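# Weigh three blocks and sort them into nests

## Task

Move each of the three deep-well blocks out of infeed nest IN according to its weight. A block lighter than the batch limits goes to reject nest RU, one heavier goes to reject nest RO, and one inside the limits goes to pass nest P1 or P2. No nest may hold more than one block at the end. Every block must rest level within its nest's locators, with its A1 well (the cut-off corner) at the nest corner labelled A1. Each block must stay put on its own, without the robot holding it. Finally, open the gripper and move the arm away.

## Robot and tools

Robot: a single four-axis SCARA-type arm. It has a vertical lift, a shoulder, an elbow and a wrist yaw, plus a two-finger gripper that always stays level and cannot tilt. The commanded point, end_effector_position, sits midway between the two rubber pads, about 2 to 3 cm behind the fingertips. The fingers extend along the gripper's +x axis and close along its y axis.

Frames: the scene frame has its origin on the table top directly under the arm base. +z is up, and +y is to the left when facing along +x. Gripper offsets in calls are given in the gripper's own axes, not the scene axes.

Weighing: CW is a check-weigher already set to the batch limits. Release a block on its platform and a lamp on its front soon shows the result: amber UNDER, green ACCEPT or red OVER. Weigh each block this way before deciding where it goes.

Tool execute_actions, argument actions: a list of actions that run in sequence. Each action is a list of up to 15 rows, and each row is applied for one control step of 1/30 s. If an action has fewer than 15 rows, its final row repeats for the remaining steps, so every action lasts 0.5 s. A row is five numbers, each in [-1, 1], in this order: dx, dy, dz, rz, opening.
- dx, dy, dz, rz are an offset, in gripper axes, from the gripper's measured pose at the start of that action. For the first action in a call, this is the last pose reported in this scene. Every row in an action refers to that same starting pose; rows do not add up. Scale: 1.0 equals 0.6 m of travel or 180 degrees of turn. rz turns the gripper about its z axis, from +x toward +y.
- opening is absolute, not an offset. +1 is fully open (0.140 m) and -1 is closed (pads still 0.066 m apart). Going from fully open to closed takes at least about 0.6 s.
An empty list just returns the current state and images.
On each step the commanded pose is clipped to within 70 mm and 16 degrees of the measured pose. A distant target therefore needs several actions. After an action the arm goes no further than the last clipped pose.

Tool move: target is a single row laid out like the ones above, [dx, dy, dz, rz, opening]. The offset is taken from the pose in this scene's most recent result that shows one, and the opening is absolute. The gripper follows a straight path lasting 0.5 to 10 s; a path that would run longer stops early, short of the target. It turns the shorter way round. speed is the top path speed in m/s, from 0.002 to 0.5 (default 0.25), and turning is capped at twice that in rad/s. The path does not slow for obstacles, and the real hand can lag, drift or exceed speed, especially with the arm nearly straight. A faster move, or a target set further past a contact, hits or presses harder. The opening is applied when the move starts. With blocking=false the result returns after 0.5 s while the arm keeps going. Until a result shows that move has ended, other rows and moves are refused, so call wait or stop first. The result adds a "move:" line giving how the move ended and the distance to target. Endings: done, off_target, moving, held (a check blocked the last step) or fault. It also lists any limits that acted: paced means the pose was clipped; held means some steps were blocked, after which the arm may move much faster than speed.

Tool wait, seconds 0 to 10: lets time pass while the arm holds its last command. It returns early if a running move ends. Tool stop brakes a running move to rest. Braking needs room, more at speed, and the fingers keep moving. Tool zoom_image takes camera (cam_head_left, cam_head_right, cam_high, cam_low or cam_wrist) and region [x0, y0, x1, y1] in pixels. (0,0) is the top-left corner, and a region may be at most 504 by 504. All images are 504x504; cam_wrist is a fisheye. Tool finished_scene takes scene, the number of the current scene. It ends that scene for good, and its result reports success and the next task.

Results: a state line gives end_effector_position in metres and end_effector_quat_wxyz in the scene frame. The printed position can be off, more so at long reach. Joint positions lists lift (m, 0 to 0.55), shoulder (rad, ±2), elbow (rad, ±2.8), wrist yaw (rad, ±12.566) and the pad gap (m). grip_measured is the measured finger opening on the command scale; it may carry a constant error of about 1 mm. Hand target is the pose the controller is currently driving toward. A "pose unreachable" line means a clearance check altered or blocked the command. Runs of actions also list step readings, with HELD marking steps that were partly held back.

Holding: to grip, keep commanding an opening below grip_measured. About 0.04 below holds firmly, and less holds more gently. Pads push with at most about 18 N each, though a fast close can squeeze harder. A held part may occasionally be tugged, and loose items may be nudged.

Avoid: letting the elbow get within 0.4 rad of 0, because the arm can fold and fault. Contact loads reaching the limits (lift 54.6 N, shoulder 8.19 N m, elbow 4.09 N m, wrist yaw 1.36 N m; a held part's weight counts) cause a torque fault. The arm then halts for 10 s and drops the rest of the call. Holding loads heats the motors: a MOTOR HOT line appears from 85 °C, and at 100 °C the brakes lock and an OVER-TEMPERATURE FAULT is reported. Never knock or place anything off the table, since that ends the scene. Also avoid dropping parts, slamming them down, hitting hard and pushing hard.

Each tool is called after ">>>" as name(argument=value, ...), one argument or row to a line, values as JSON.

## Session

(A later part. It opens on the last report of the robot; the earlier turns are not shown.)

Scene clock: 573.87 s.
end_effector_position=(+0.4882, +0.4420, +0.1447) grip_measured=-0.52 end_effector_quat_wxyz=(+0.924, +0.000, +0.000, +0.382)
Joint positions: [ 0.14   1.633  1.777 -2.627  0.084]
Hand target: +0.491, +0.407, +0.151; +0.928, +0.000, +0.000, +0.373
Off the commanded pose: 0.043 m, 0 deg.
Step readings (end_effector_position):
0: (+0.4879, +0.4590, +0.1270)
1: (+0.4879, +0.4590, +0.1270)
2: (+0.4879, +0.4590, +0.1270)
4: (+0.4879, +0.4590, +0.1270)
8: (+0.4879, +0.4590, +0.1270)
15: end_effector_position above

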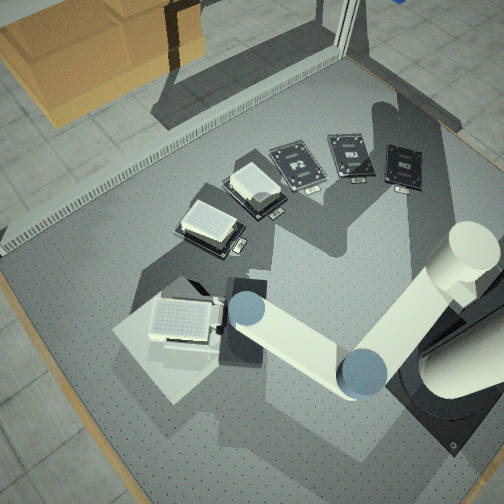

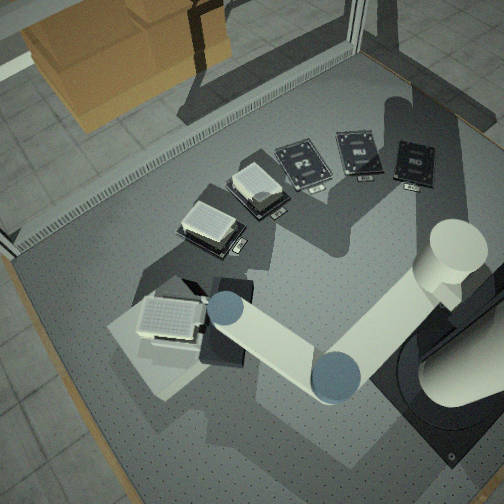

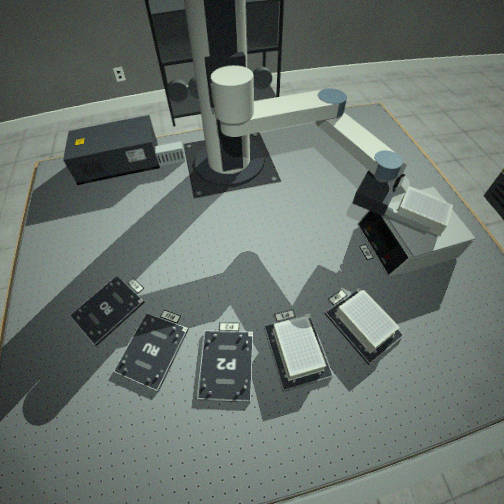

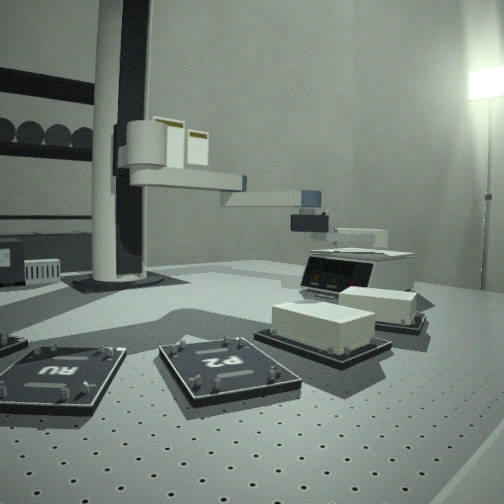

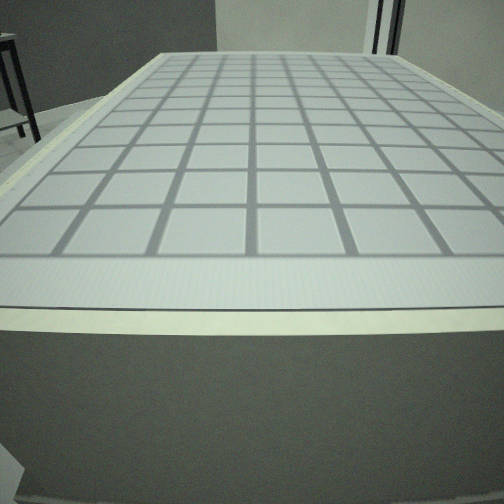

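>>> execute_actions(
  actions=[
    [[0.006,0.001,-0.002,0,-0.56],[0.012,0.002,-0.005,0,-0.56],[0.0147,0.0027,-0.008,0,-0.56],[0.0147,0.0027,-0.011,0,-0.56],[0.0147,0.0027,-0.013,0,-0.56],[0.0147,0.0027,-0.015,0,-0.56],[0.0147,0.0027,-0.017,0,-0.56],[0.0147,0.0027,-0.0195,0,-0.56],[0.0147,0.0027,-0.022,0,-0.56],[0.0147,0.0027,-0.0245,0,-0.56],[0.0147,0.0027,-0.027,0,-0.56],[0.0147,0.0027,-0.029,0,-0.56],[0.0147,0.0027,-0.031,0,-0.56],[0.0147,0.0027,-0.0325,0,-0.56],[0.0147,0.0027,-0.0335,0,-0.56]],
  ],
)

>>> wait(
  seconds=0.3,
)

>>> zoom_image(
  camera="cam_high",
  region=[55, 240, 185, 355],
)

Scene clock: 594.97 s.
end_effector_position=(+0.4912, -0.4362, +0.0403) grip_measured=-0.52 end_effector_quat_wxyz=(+0.889, +0.000, +0.000, -0.459)
Joint positions: [ 0.035 -0.306  1.743 -2.39   0.084]
Hand target: +0.491, -0.436, +0.040; +0.889, +0.000, +0.000, -0.458
Off the commanded pose: 0.001 m, 0 deg.
Step readings (end_effector_position):
0: (+0.4846, -0.4299, +0.0599)
1: (+0.4847, -0.4301, +0.0599)
2: (+0.4862, -0.4316, +0.0592)
4: (+0.4905, -0.4353, +0.0556)
8: (+0.4912, -0.4361, +0.0496)
15: end_effector_position above

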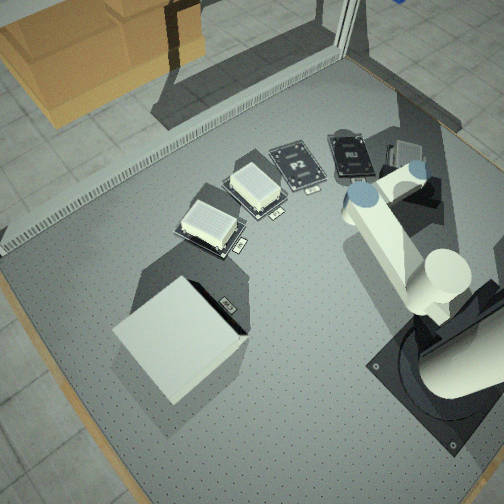

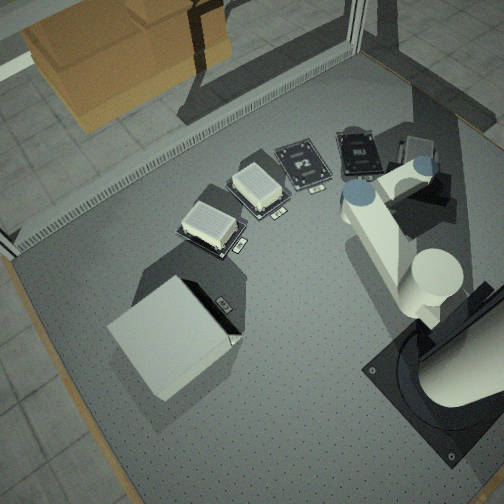

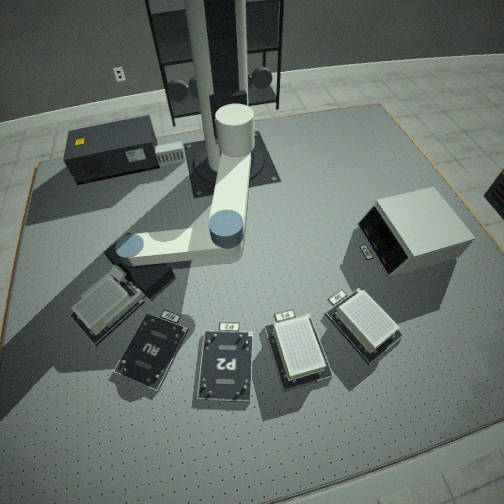

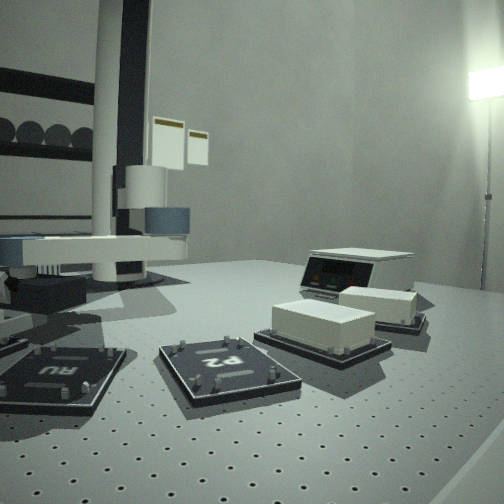

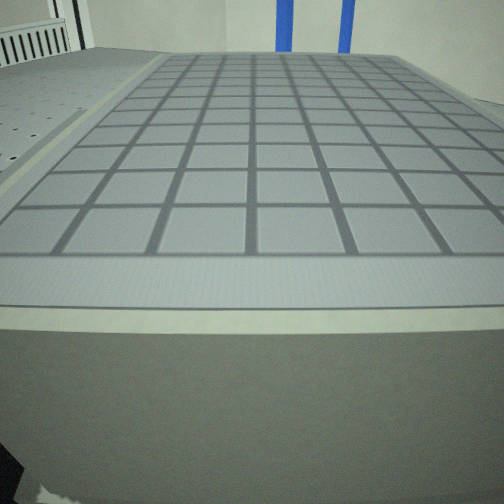

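Scene clock: 595.27 s.
end_effector_position=(+0.4912, -0.4362, +0.0397) grip_measured=-0.52 end_effector_quat_wxyz=(+0.889, +0.000, +0.000, -0.459)
Joint positions: [ 0.035 -0.306  1.743 -2.39   0.084]
Hand target: +0.491, -0.436, +0.040; +0.889, +0.000, +0.000, -0.458
Off the commanded pose: 0.000 m, 0 deg.
wait: 0.30 s; at rest by 0.17 s

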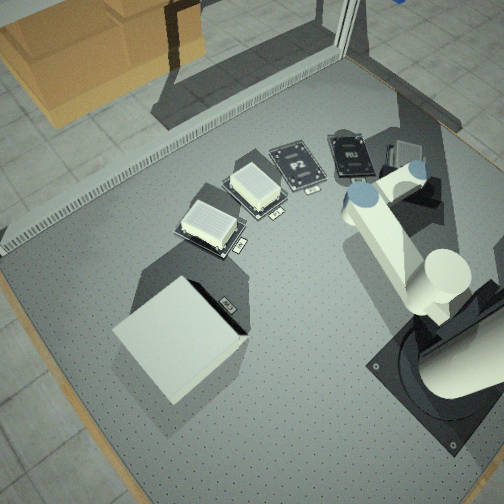

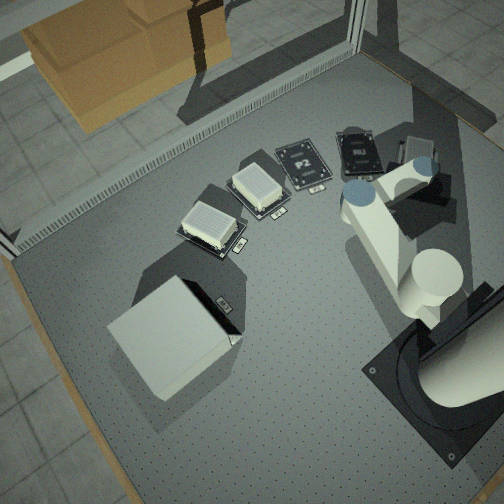

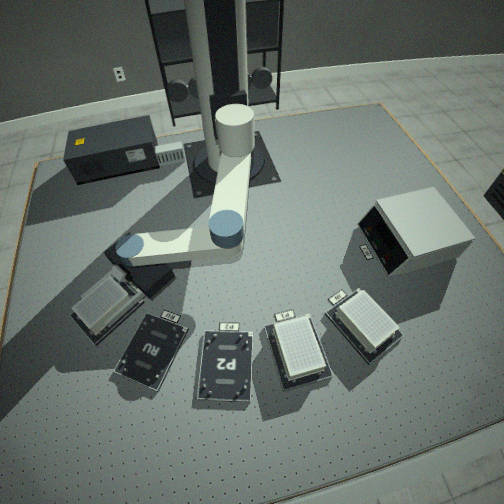

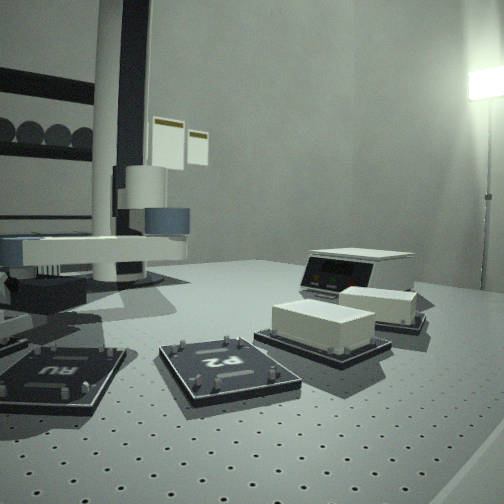

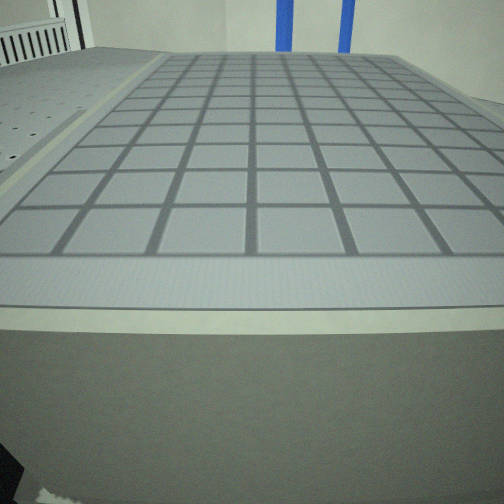

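Region (55, 240, 185, 355) of cam_high's 504x504 image, scaled by 3.877, with more detail than that image has; it fills the top 446 rows of this view, and the rest is white.

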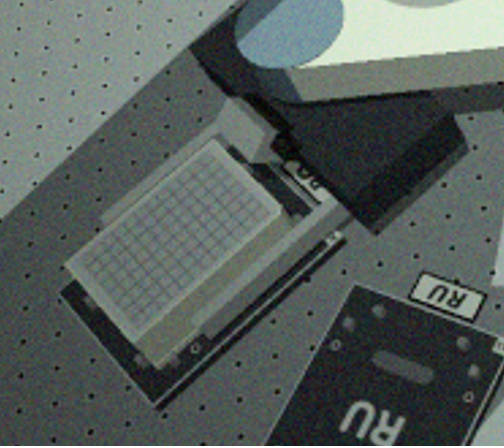

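>>> execute_actions(
  actions=[
    [[0,0,0,0,-0.53],[0,0,0,0,-0.5],[0,0,0,0,-0.45],[0,0,0,0,-0.38],[0,0,0.005,0,-0.3],[0,0,0.016,0,-0.2],[0,0,0.03,0,-0.1],[0,0,0.043,0,0],[0,0,0.054,0,0],[0,0,0.062,0,0],[0,0,0.0663,0,0]],
  ],
)

Scene clock: 605.73 s.
end_effector_position=(+0.4912, -0.4363, +0.0798) grip_measured=+0.00 end_effector_quat_wxyz=(+0.889, +0.000, +0.000, -0.459)
Joint positions: [ 0.075 -0.306  1.743 -2.39   0.103]
Hand target: +0.491, -0.436, +0.079; +0.889, +0.000, +0.000, -0.459
Off the commanded pose: 0.000 m, 0 deg.
Step readings (end_effector_position):
0: (+0.4912, -0.4362, +0.0397)
1: (+0.4912, -0.4363, +0.0397)
2: (+0.4912, -0.4363, +0.0397)
4: (+0.4912, -0.4363, +0.0397)
8: (+0.4912, -0.4363, +0.0497)
15: end_effector_position above

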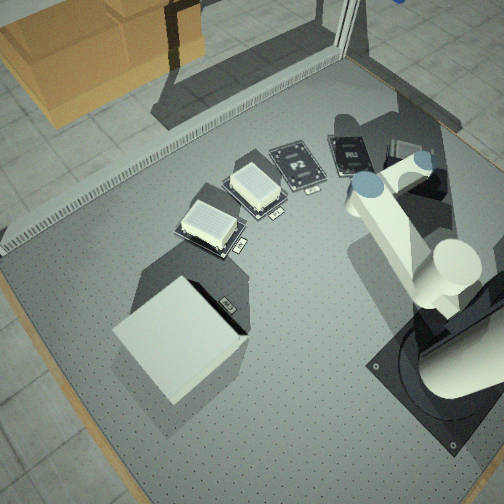

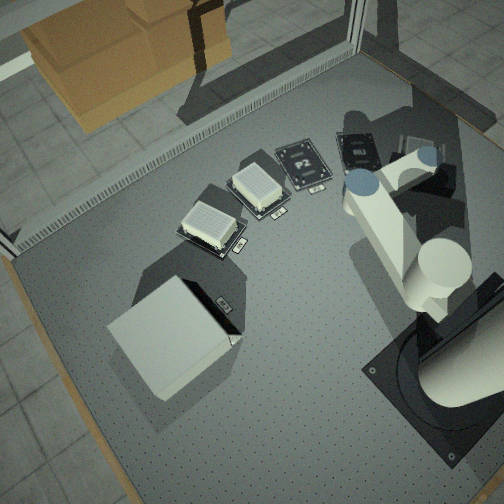

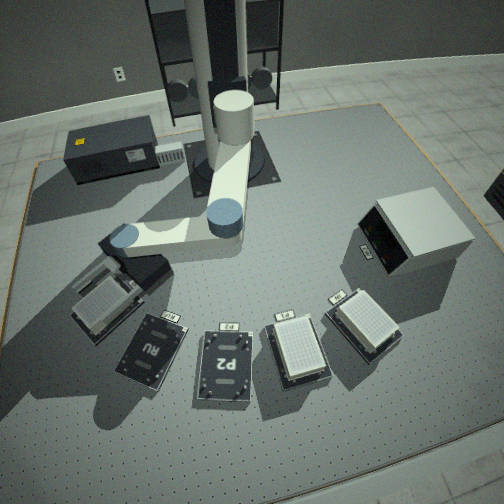

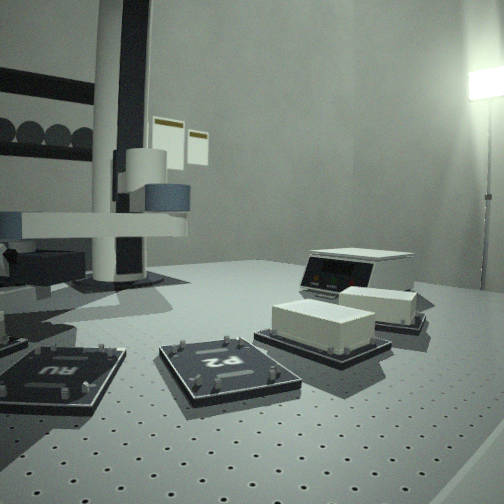

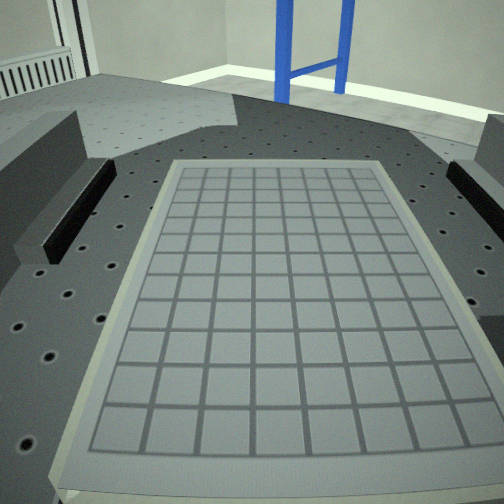

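>>> move(
  target=[-0.6671,0.898,-0.0013,0.4141,0],
  speed=0.5,
)

>>> zoom_image(
  camera="cam_wrist",
  region=[150, 145, 410, 215],
)

>>> zoom_image(
  camera="cam_wrist",
  region=[40, 400, 280, 504],
)

>>> zoom_image(
  camera="cam_high",
  region=[55, 260, 185, 355],
)

Scene clock: 614.13 s.
end_effector_position=(+0.6989, +0.2021, +0.0791) grip_measured=+0.00 end_effector_quat_wxyz=(+0.985, +0.000, +0.000, +0.173)
Joint positions: [ 0.074  0.947  1.886 -2.485  0.103]
Hand target: +0.699, +0.202, +0.079; +0.985, +0.000, +0.000, +0.173
Off the commanded pose: 0.000 m, 0 deg.
move: done; limits=paced

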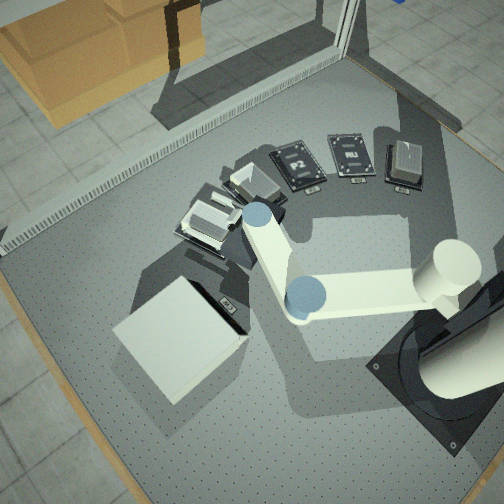

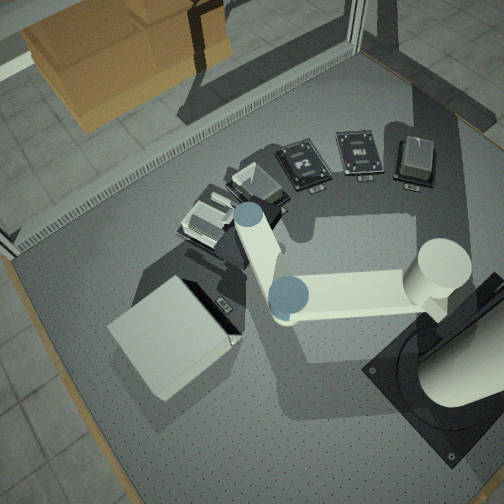

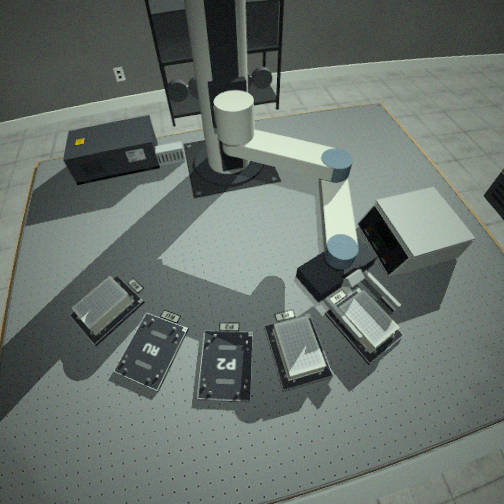

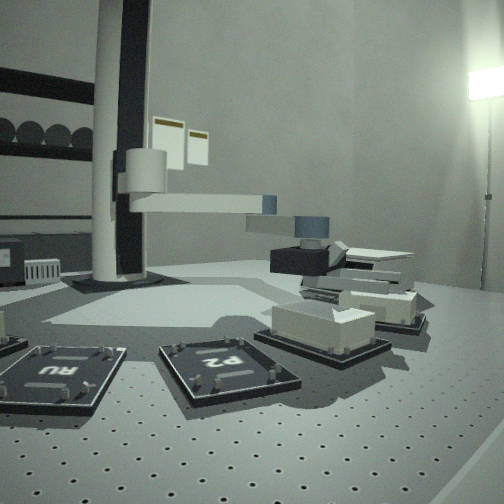

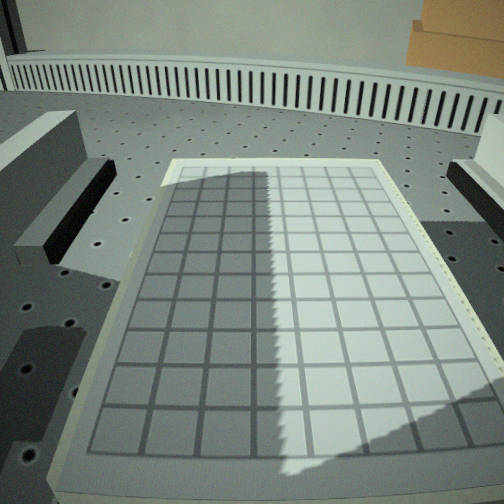

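Region (150, 145, 410, 215) of cam_wrist's 504x504 image, scaled by 1.938, with more detail than that image has; it fills the top 136 rows of this view, and the rest is white.

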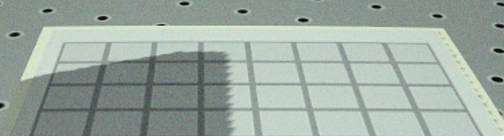

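Region (40, 400, 280, 504) of cam_wrist's 504x504 image, scaled by 2.100, with more detail than that image has; it fills the top 218 rows of this view, and the rest is white.

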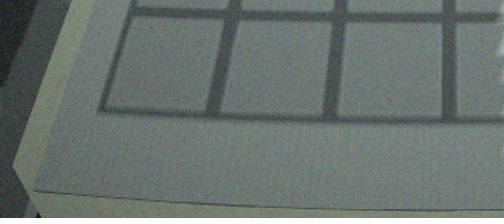

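Region (55, 260, 185, 355) of cam_high's 504x504 image, scaled by 3.877, with more detail than that image has; it fills the top 368 rows of this view, and the rest is white.

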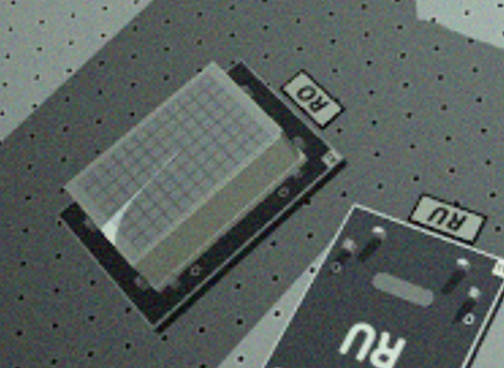

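>>> execute_actions(
  actions=[
    [[-0.0004,0.0002,-0.008,0,-0.05],[-0.0007,0.0003,-0.016,0,-0.1],[-0.0007,0.0003,-0.024,0,-0.15],[-0.0007,0.0003,-0.032,0,-0.2],[-0.0007,0.0003,-0.040,0,-0.25],[-0.0007,0.0003,-0.047,0,-0.3],[-0.0007,0.0003,-0.054,0,-0.35],[-0.0007,0.0003,-0.060,0,-0.4],[-0.0007,0.0003,-0.064,0,-0.4],[-0.0007,0.0003,-0.0662,0,-0.42],[-0.0007,0.0003,-0.0662,0,-0.44],[-0.0007,0.0003,-0.0662,0,-0.46],[-0.0007,0.0003,-0.0662,0,-0.48],[-0.0007,0.0003,-0.0662,0,-0.49],[-0.0007,0.0003,-0.0662,0,-0.5]],
    [[0,0,0,0,-0.51],[0,0,0,0,-0.52],[0,0,0,0,-0.53],[0,0,0,0,-0.54],[0,0,0,0,-0.55],[0,0,0,0,-0.56],[0,0,0,0,-0.56],[0,0,0.004,0,-0.56],[0,0,0.014,0,-0.56],[0,0,0.03,0,-0.56],[0,0,0.05,0,-0.56],[0,0,0.075,0,-0.56],[0,0,0.1,0,-0.56],[0,0,0.13,0,-0.56],[0,0,0.16,0,-0.56]],
  ],
)

Scene clock: 633.43 s.
end_effector_position=(+0.6985, +0.2020, +0.0852) grip_measured=-0.52 end_effector_quat_wxyz=(+0.985, +0.000, +0.000, +0.173)
Joint positions: [ 0.08   0.948  1.884 -2.485  0.084]
Hand target: +0.698, +0.202, +0.135; +0.985, +0.000, +0.000, +0.173
Off the commanded pose: 0.050 m, 0 deg.
Step readings (end_effector_position; steps 1 to 15: 1st action; 16 to 30: 2nd action):
0: (+0.6989, +0.2021, +0.0791)
1: (+0.6988, +0.2021, +0.0790)
2: (+0.6988, +0.2021, +0.0775)
4: (+0.6985, +0.2020, +0.0694)
8: (+0.6985, +0.2020, +0.0508)
15: (+0.6985, +0.2020, +0.0393)
16: (+0.6985, +0.2020, +0.0393)
17: (+0.6985, +0.2020, +0.0393)
19: (+0.6985, +0.2020, +0.0393)
23: (+0.6985, +0.2020, +0.0394)
30: end_effector_position above

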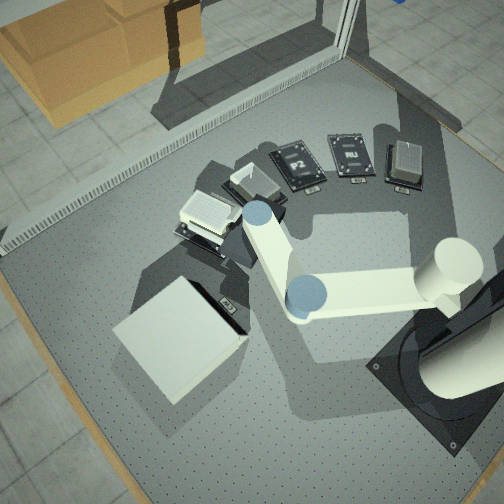

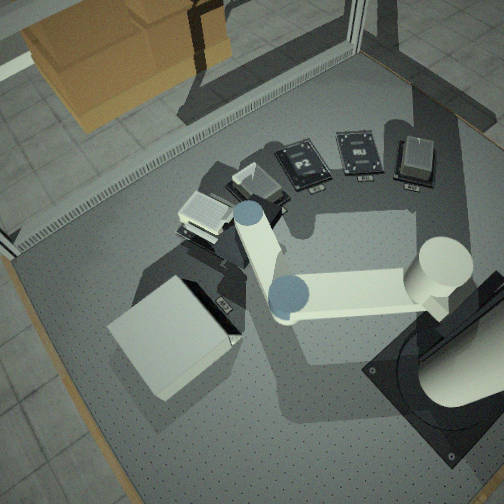

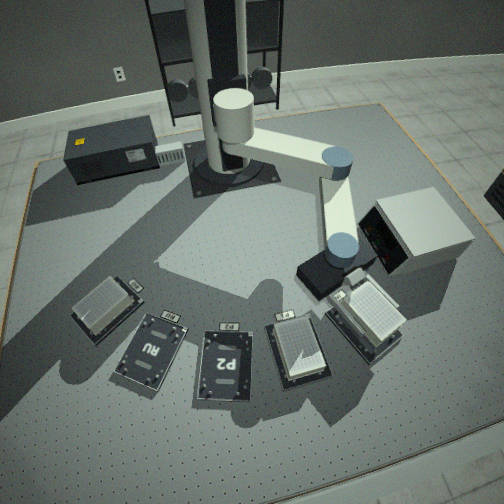

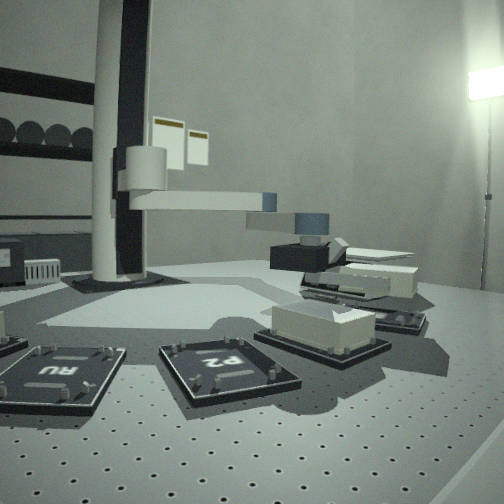

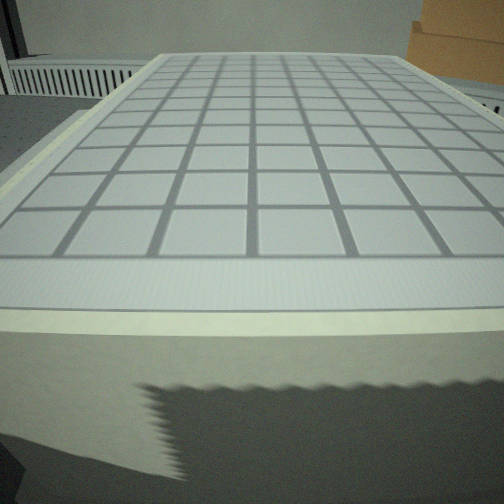

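>>> move(
  target=[-0.1841,0.5222,0.0813,0.2056,-0.56],
  speed=0.5,
)

Scene clock: 641.27 s.
end_effector_position=(+0.4879, +0.4592, +0.1340) grip_measured=-0.52 end_effector_quat_wxyz=(+0.879, +0.000, +0.000, +0.476)
Joint positions: [ 0.129  1.554  1.848 -2.409  0.084]
Hand target: +0.488, +0.459, +0.134; +0.879, +0.000, +0.000, +0.476
Off the commanded pose: 0.000 m, 0 deg.
move: done; limits=paced

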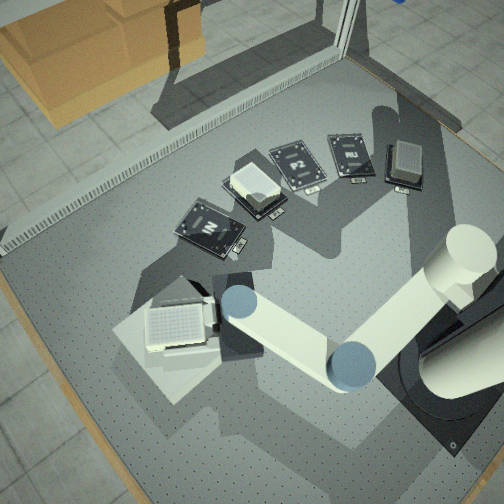

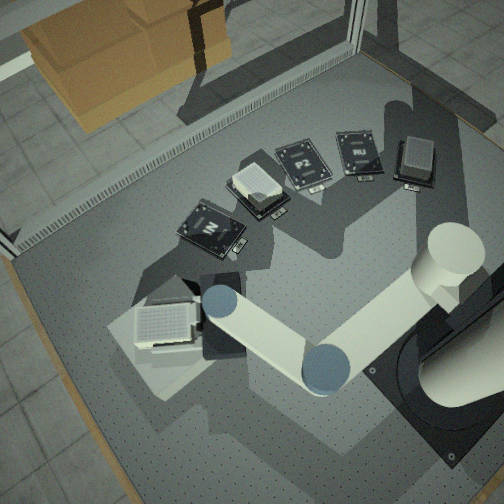

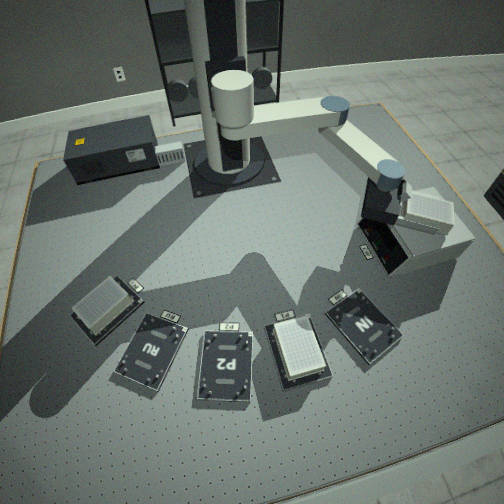

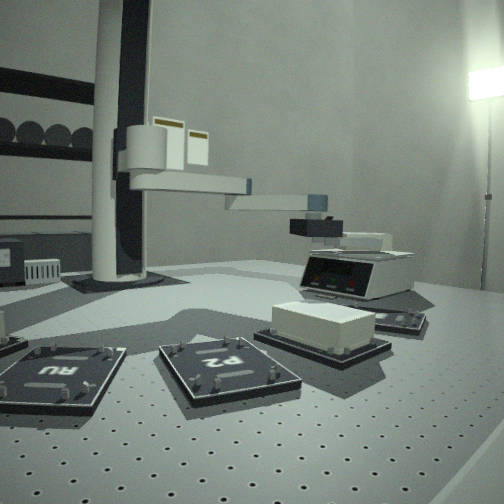

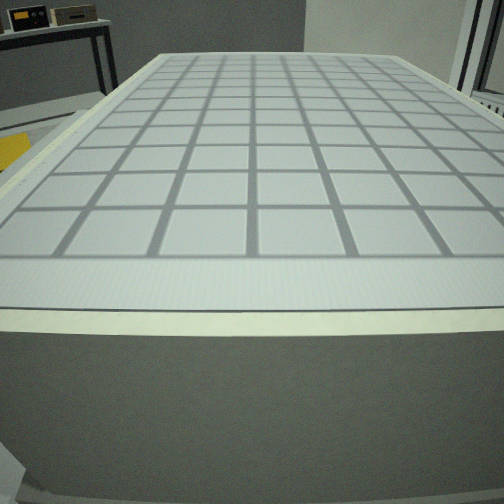

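>>> execute_actions(
  actions=[],
)

Scene clock: 653.53 s.
end_effector_position=(+0.4879, +0.4592, +0.1340) grip_measured=-0.52 end_effector_quat_wxyz=(+0.879, +0.000, +0.000, +0.476)
Joint positions: [ 0.129  1.554  1.848 -2.409  0.084]
Hand target: +0.488, +0.459, +0.134; +0.879, +0.000, +0.000, +0.476
Off the commanded pose: 0.000 m, 0 deg.

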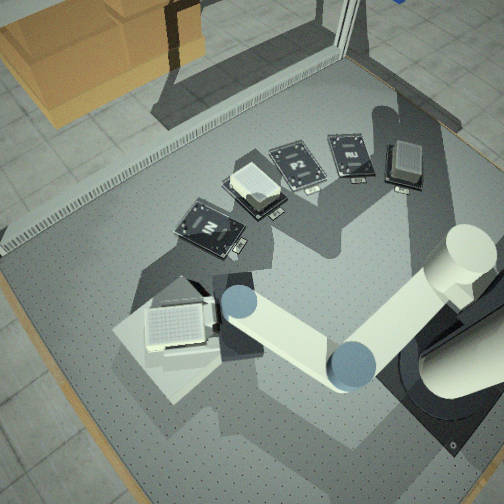

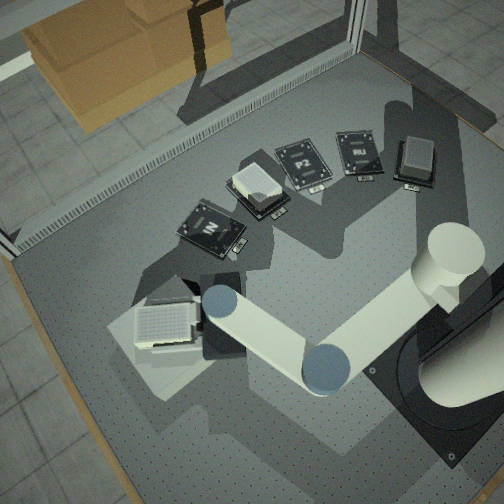

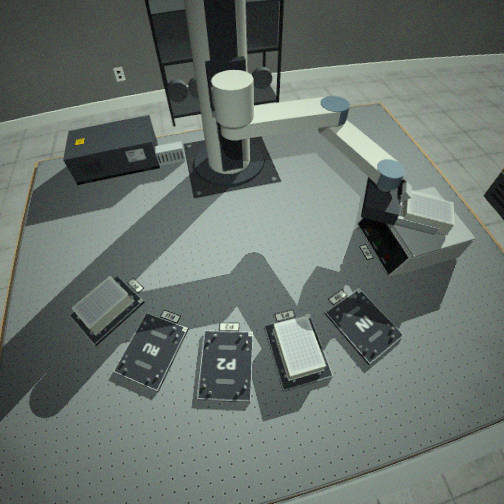

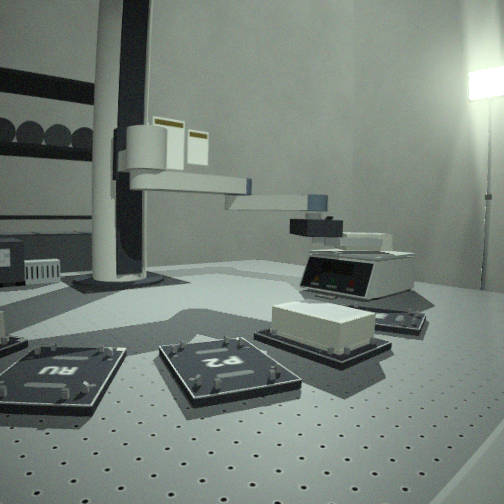

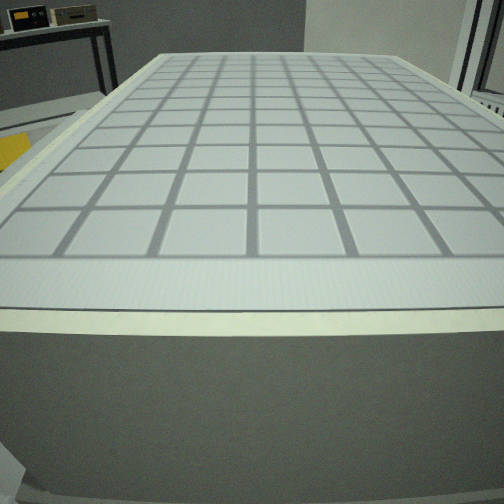

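>>> execute_actions(
  actions=[
    [[0,0,-0.002,0,-0.56],[0,0,-0.004,0,-0.56],[0,0,-0.006,0,-0.56],[0,0,-0.008,0,-0.56],[0,0,-0.0095,0,-0.56],[0,0,-0.0105,0,-0.56],[0,0,-0.0112,0,-0.56],[0,0,-0.0112,0,-0.56],[0,0,-0.0112,0,-0.56],[0,0,-0.0112,0,-0.54],[0,0,-0.0112,0,-0.52],[0,0,-0.0112,0,-0.5],[0,0,-0.0112,0,-0.47],[0,0,-0.0112,0,-0.43]],
  ],
)

>>> wait(
  seconds=2,
)

>>> zoom_image(
  camera="cam_high",
  region=[340, 160, 490, 290],
)

Scene clock: 661.47 s.
end_effector_position=(+0.4879, +0.4592, +0.1272) grip_measured=-0.43 end_effector_quat_wxyz=(+0.879, +0.000, +0.000, +0.476)
Joint positions: [ 0.122  1.554  1.848 -2.409  0.087]
Hand target: +0.488, +0.459, +0.127; +0.879, +0.000, +0.000, +0.476
Off the commanded pose: 0.000 m, 0 deg.
Step readings (end_effector_position):
0: (+0.4879, +0.4592, +0.1340)
1: (+0.4879, +0.4592, +0.1339)
2: (+0.4879, +0.4592, +0.1329)
4: (+0.4879, +0.4592, +0.1304)
8: (+0.4879, +0.4592, +0.1272)
15: end_effector_position above

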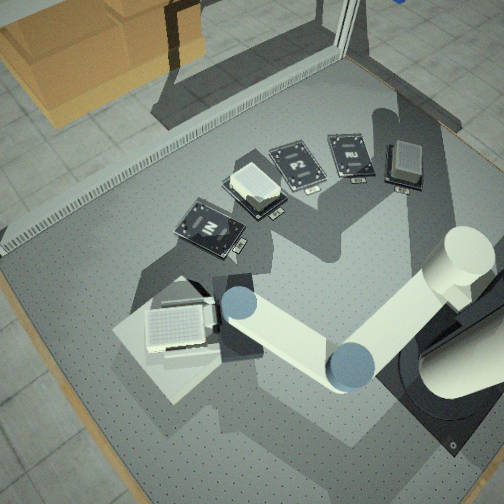

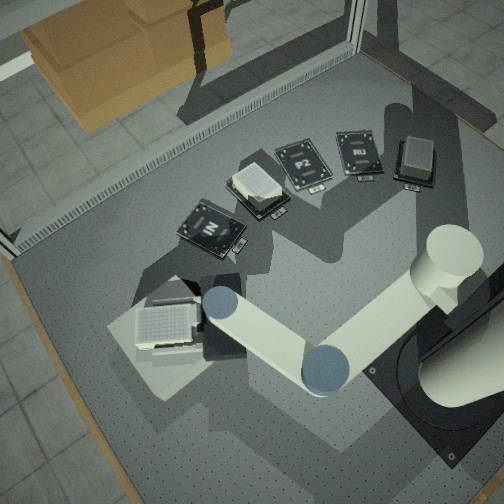

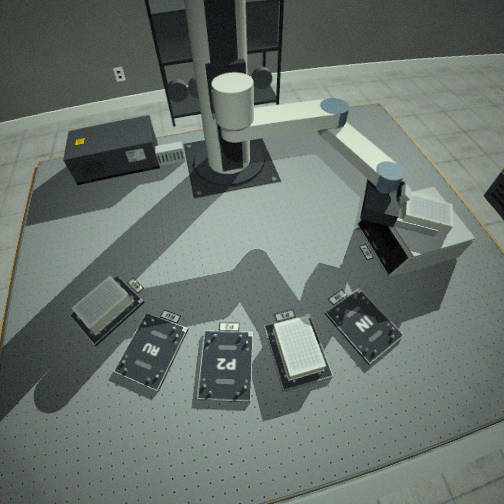

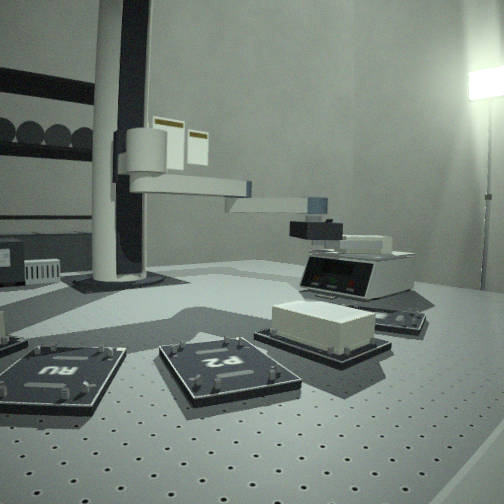

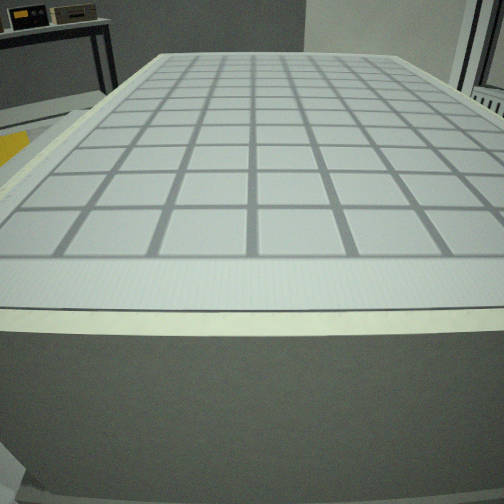

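Scene clock: 663.47 s.
end_effector_position=(+0.4879, +0.4592, +0.1272) grip_measured=-0.43 end_effector_quat_wxyz=(+0.879, +0.000, +0.000, +0.476)
Joint positions: [ 0.122  1.554  1.848 -2.409  0.087]
Hand target: +0.488, +0.459, +0.127; +0.879, +0.000, +0.000, +0.476
Off the commanded pose: 0.000 m, 0 deg.
wait: 2.00 s; at rest by 0.17 s

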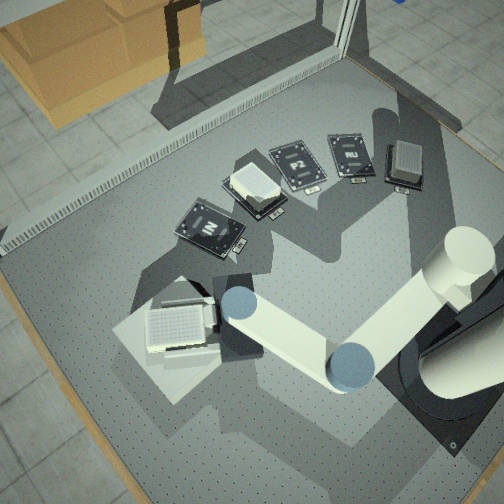

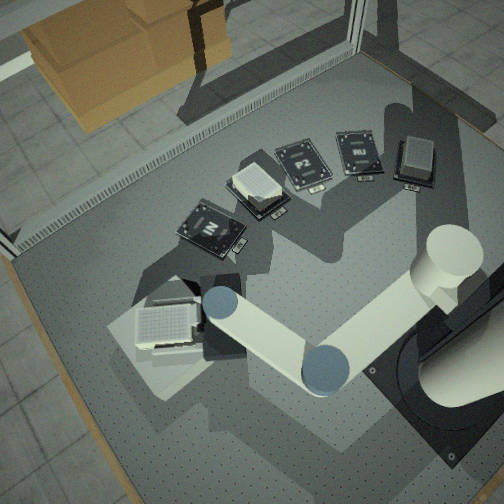

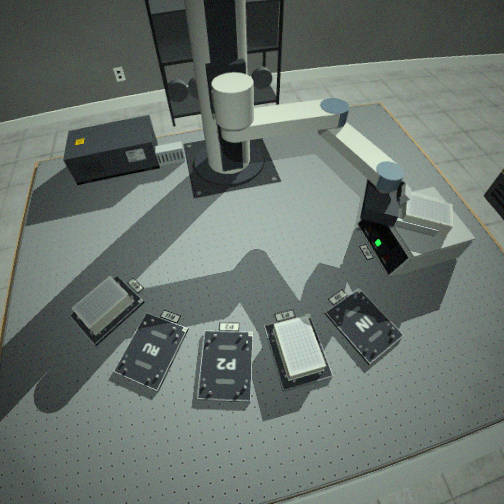

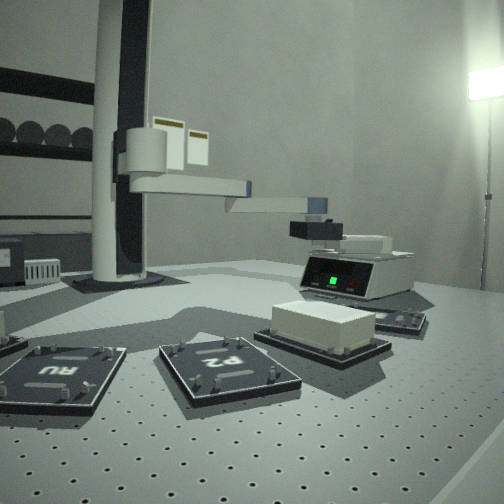

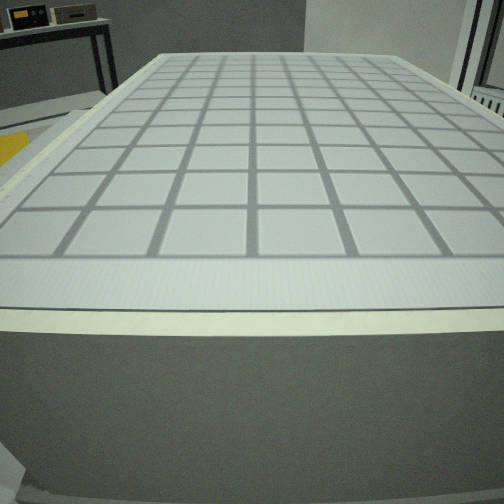

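Region (340, 160, 490, 290) of cam_high's 504x504 image, scaled by 3.360, with more detail than that image has; it fills the top 437 rows of this view, and the rest is white.

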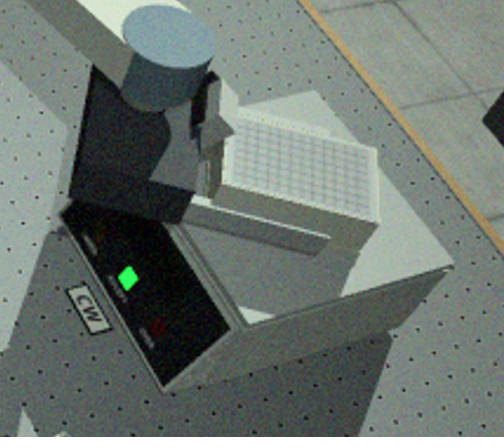

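>>> execute_actions(
  actions=[
    [[0,0,0,0,-0.47],[0,0,0,0,-0.5],[0,0,0,0,-0.515],[0,0,0,0,-0.53],[0,0,0,0,-0.54],[0,0,0,0,-0.55],[0,0,0,0,-0.56],[0,0,0,0,-0.56],[0,0,0,0,-0.56],[0,0,0.004,0,-0.56],[0,0,0.012,0,-0.56],[0,0,0.022,0,-0.56],[0,0,0.032,0,-0.56],[0,0,0.038,0,-0.56],[0,0,0.038,0,-0.56]],
  ],
)

Scene clock: 669.07 s.
end_effector_position=(+0.4879, +0.4592, +0.1457) grip_measured=-0.52 end_effector_quat_wxyz=(+0.879, +0.000, +0.000, +0.476)
Joint positions: [ 0.141  1.554  1.848 -2.409  0.084]
Hand target: +0.488, +0.459, +0.150; +0.879, +0.000, +0.000, +0.476
Off the commanded pose: 0.004 m, 0 deg.
Step readings (end_effector_position):
0: (+0.4879, +0.4592, +0.1272)
1: (+0.4879, +0.4592, +0.1272)
2: (+0.4879, +0.4592, +0.1272)
4: (+0.4879, +0.4592, +0.1272)
8: (+0.4879, +0.4592, +0.1272)
15: end_effector_position above

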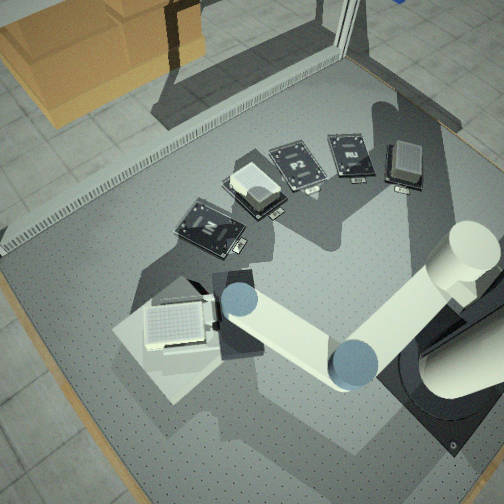

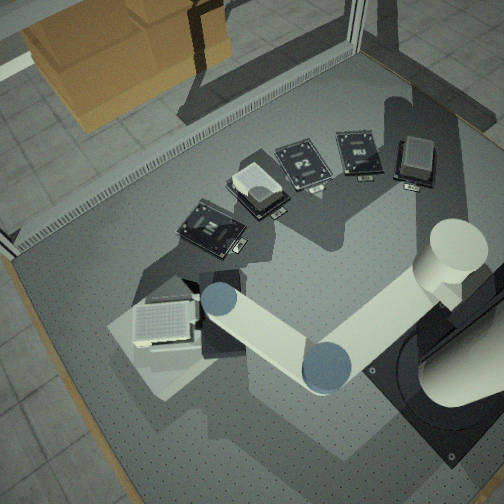

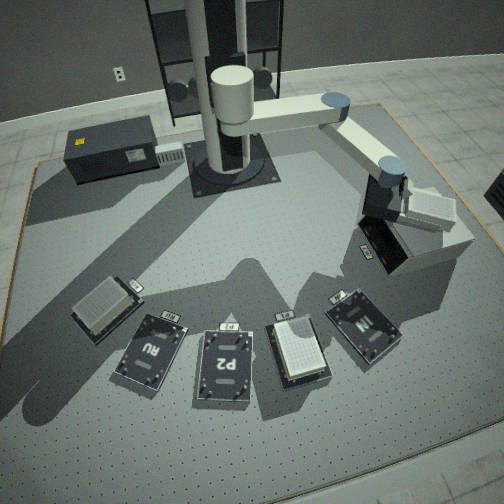

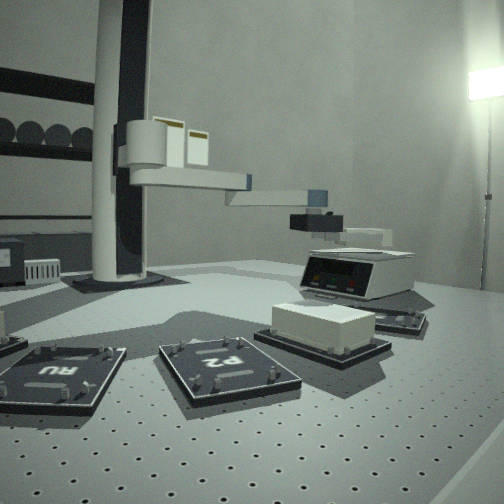

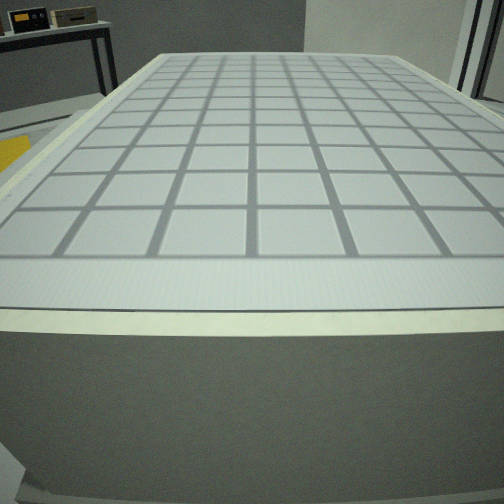

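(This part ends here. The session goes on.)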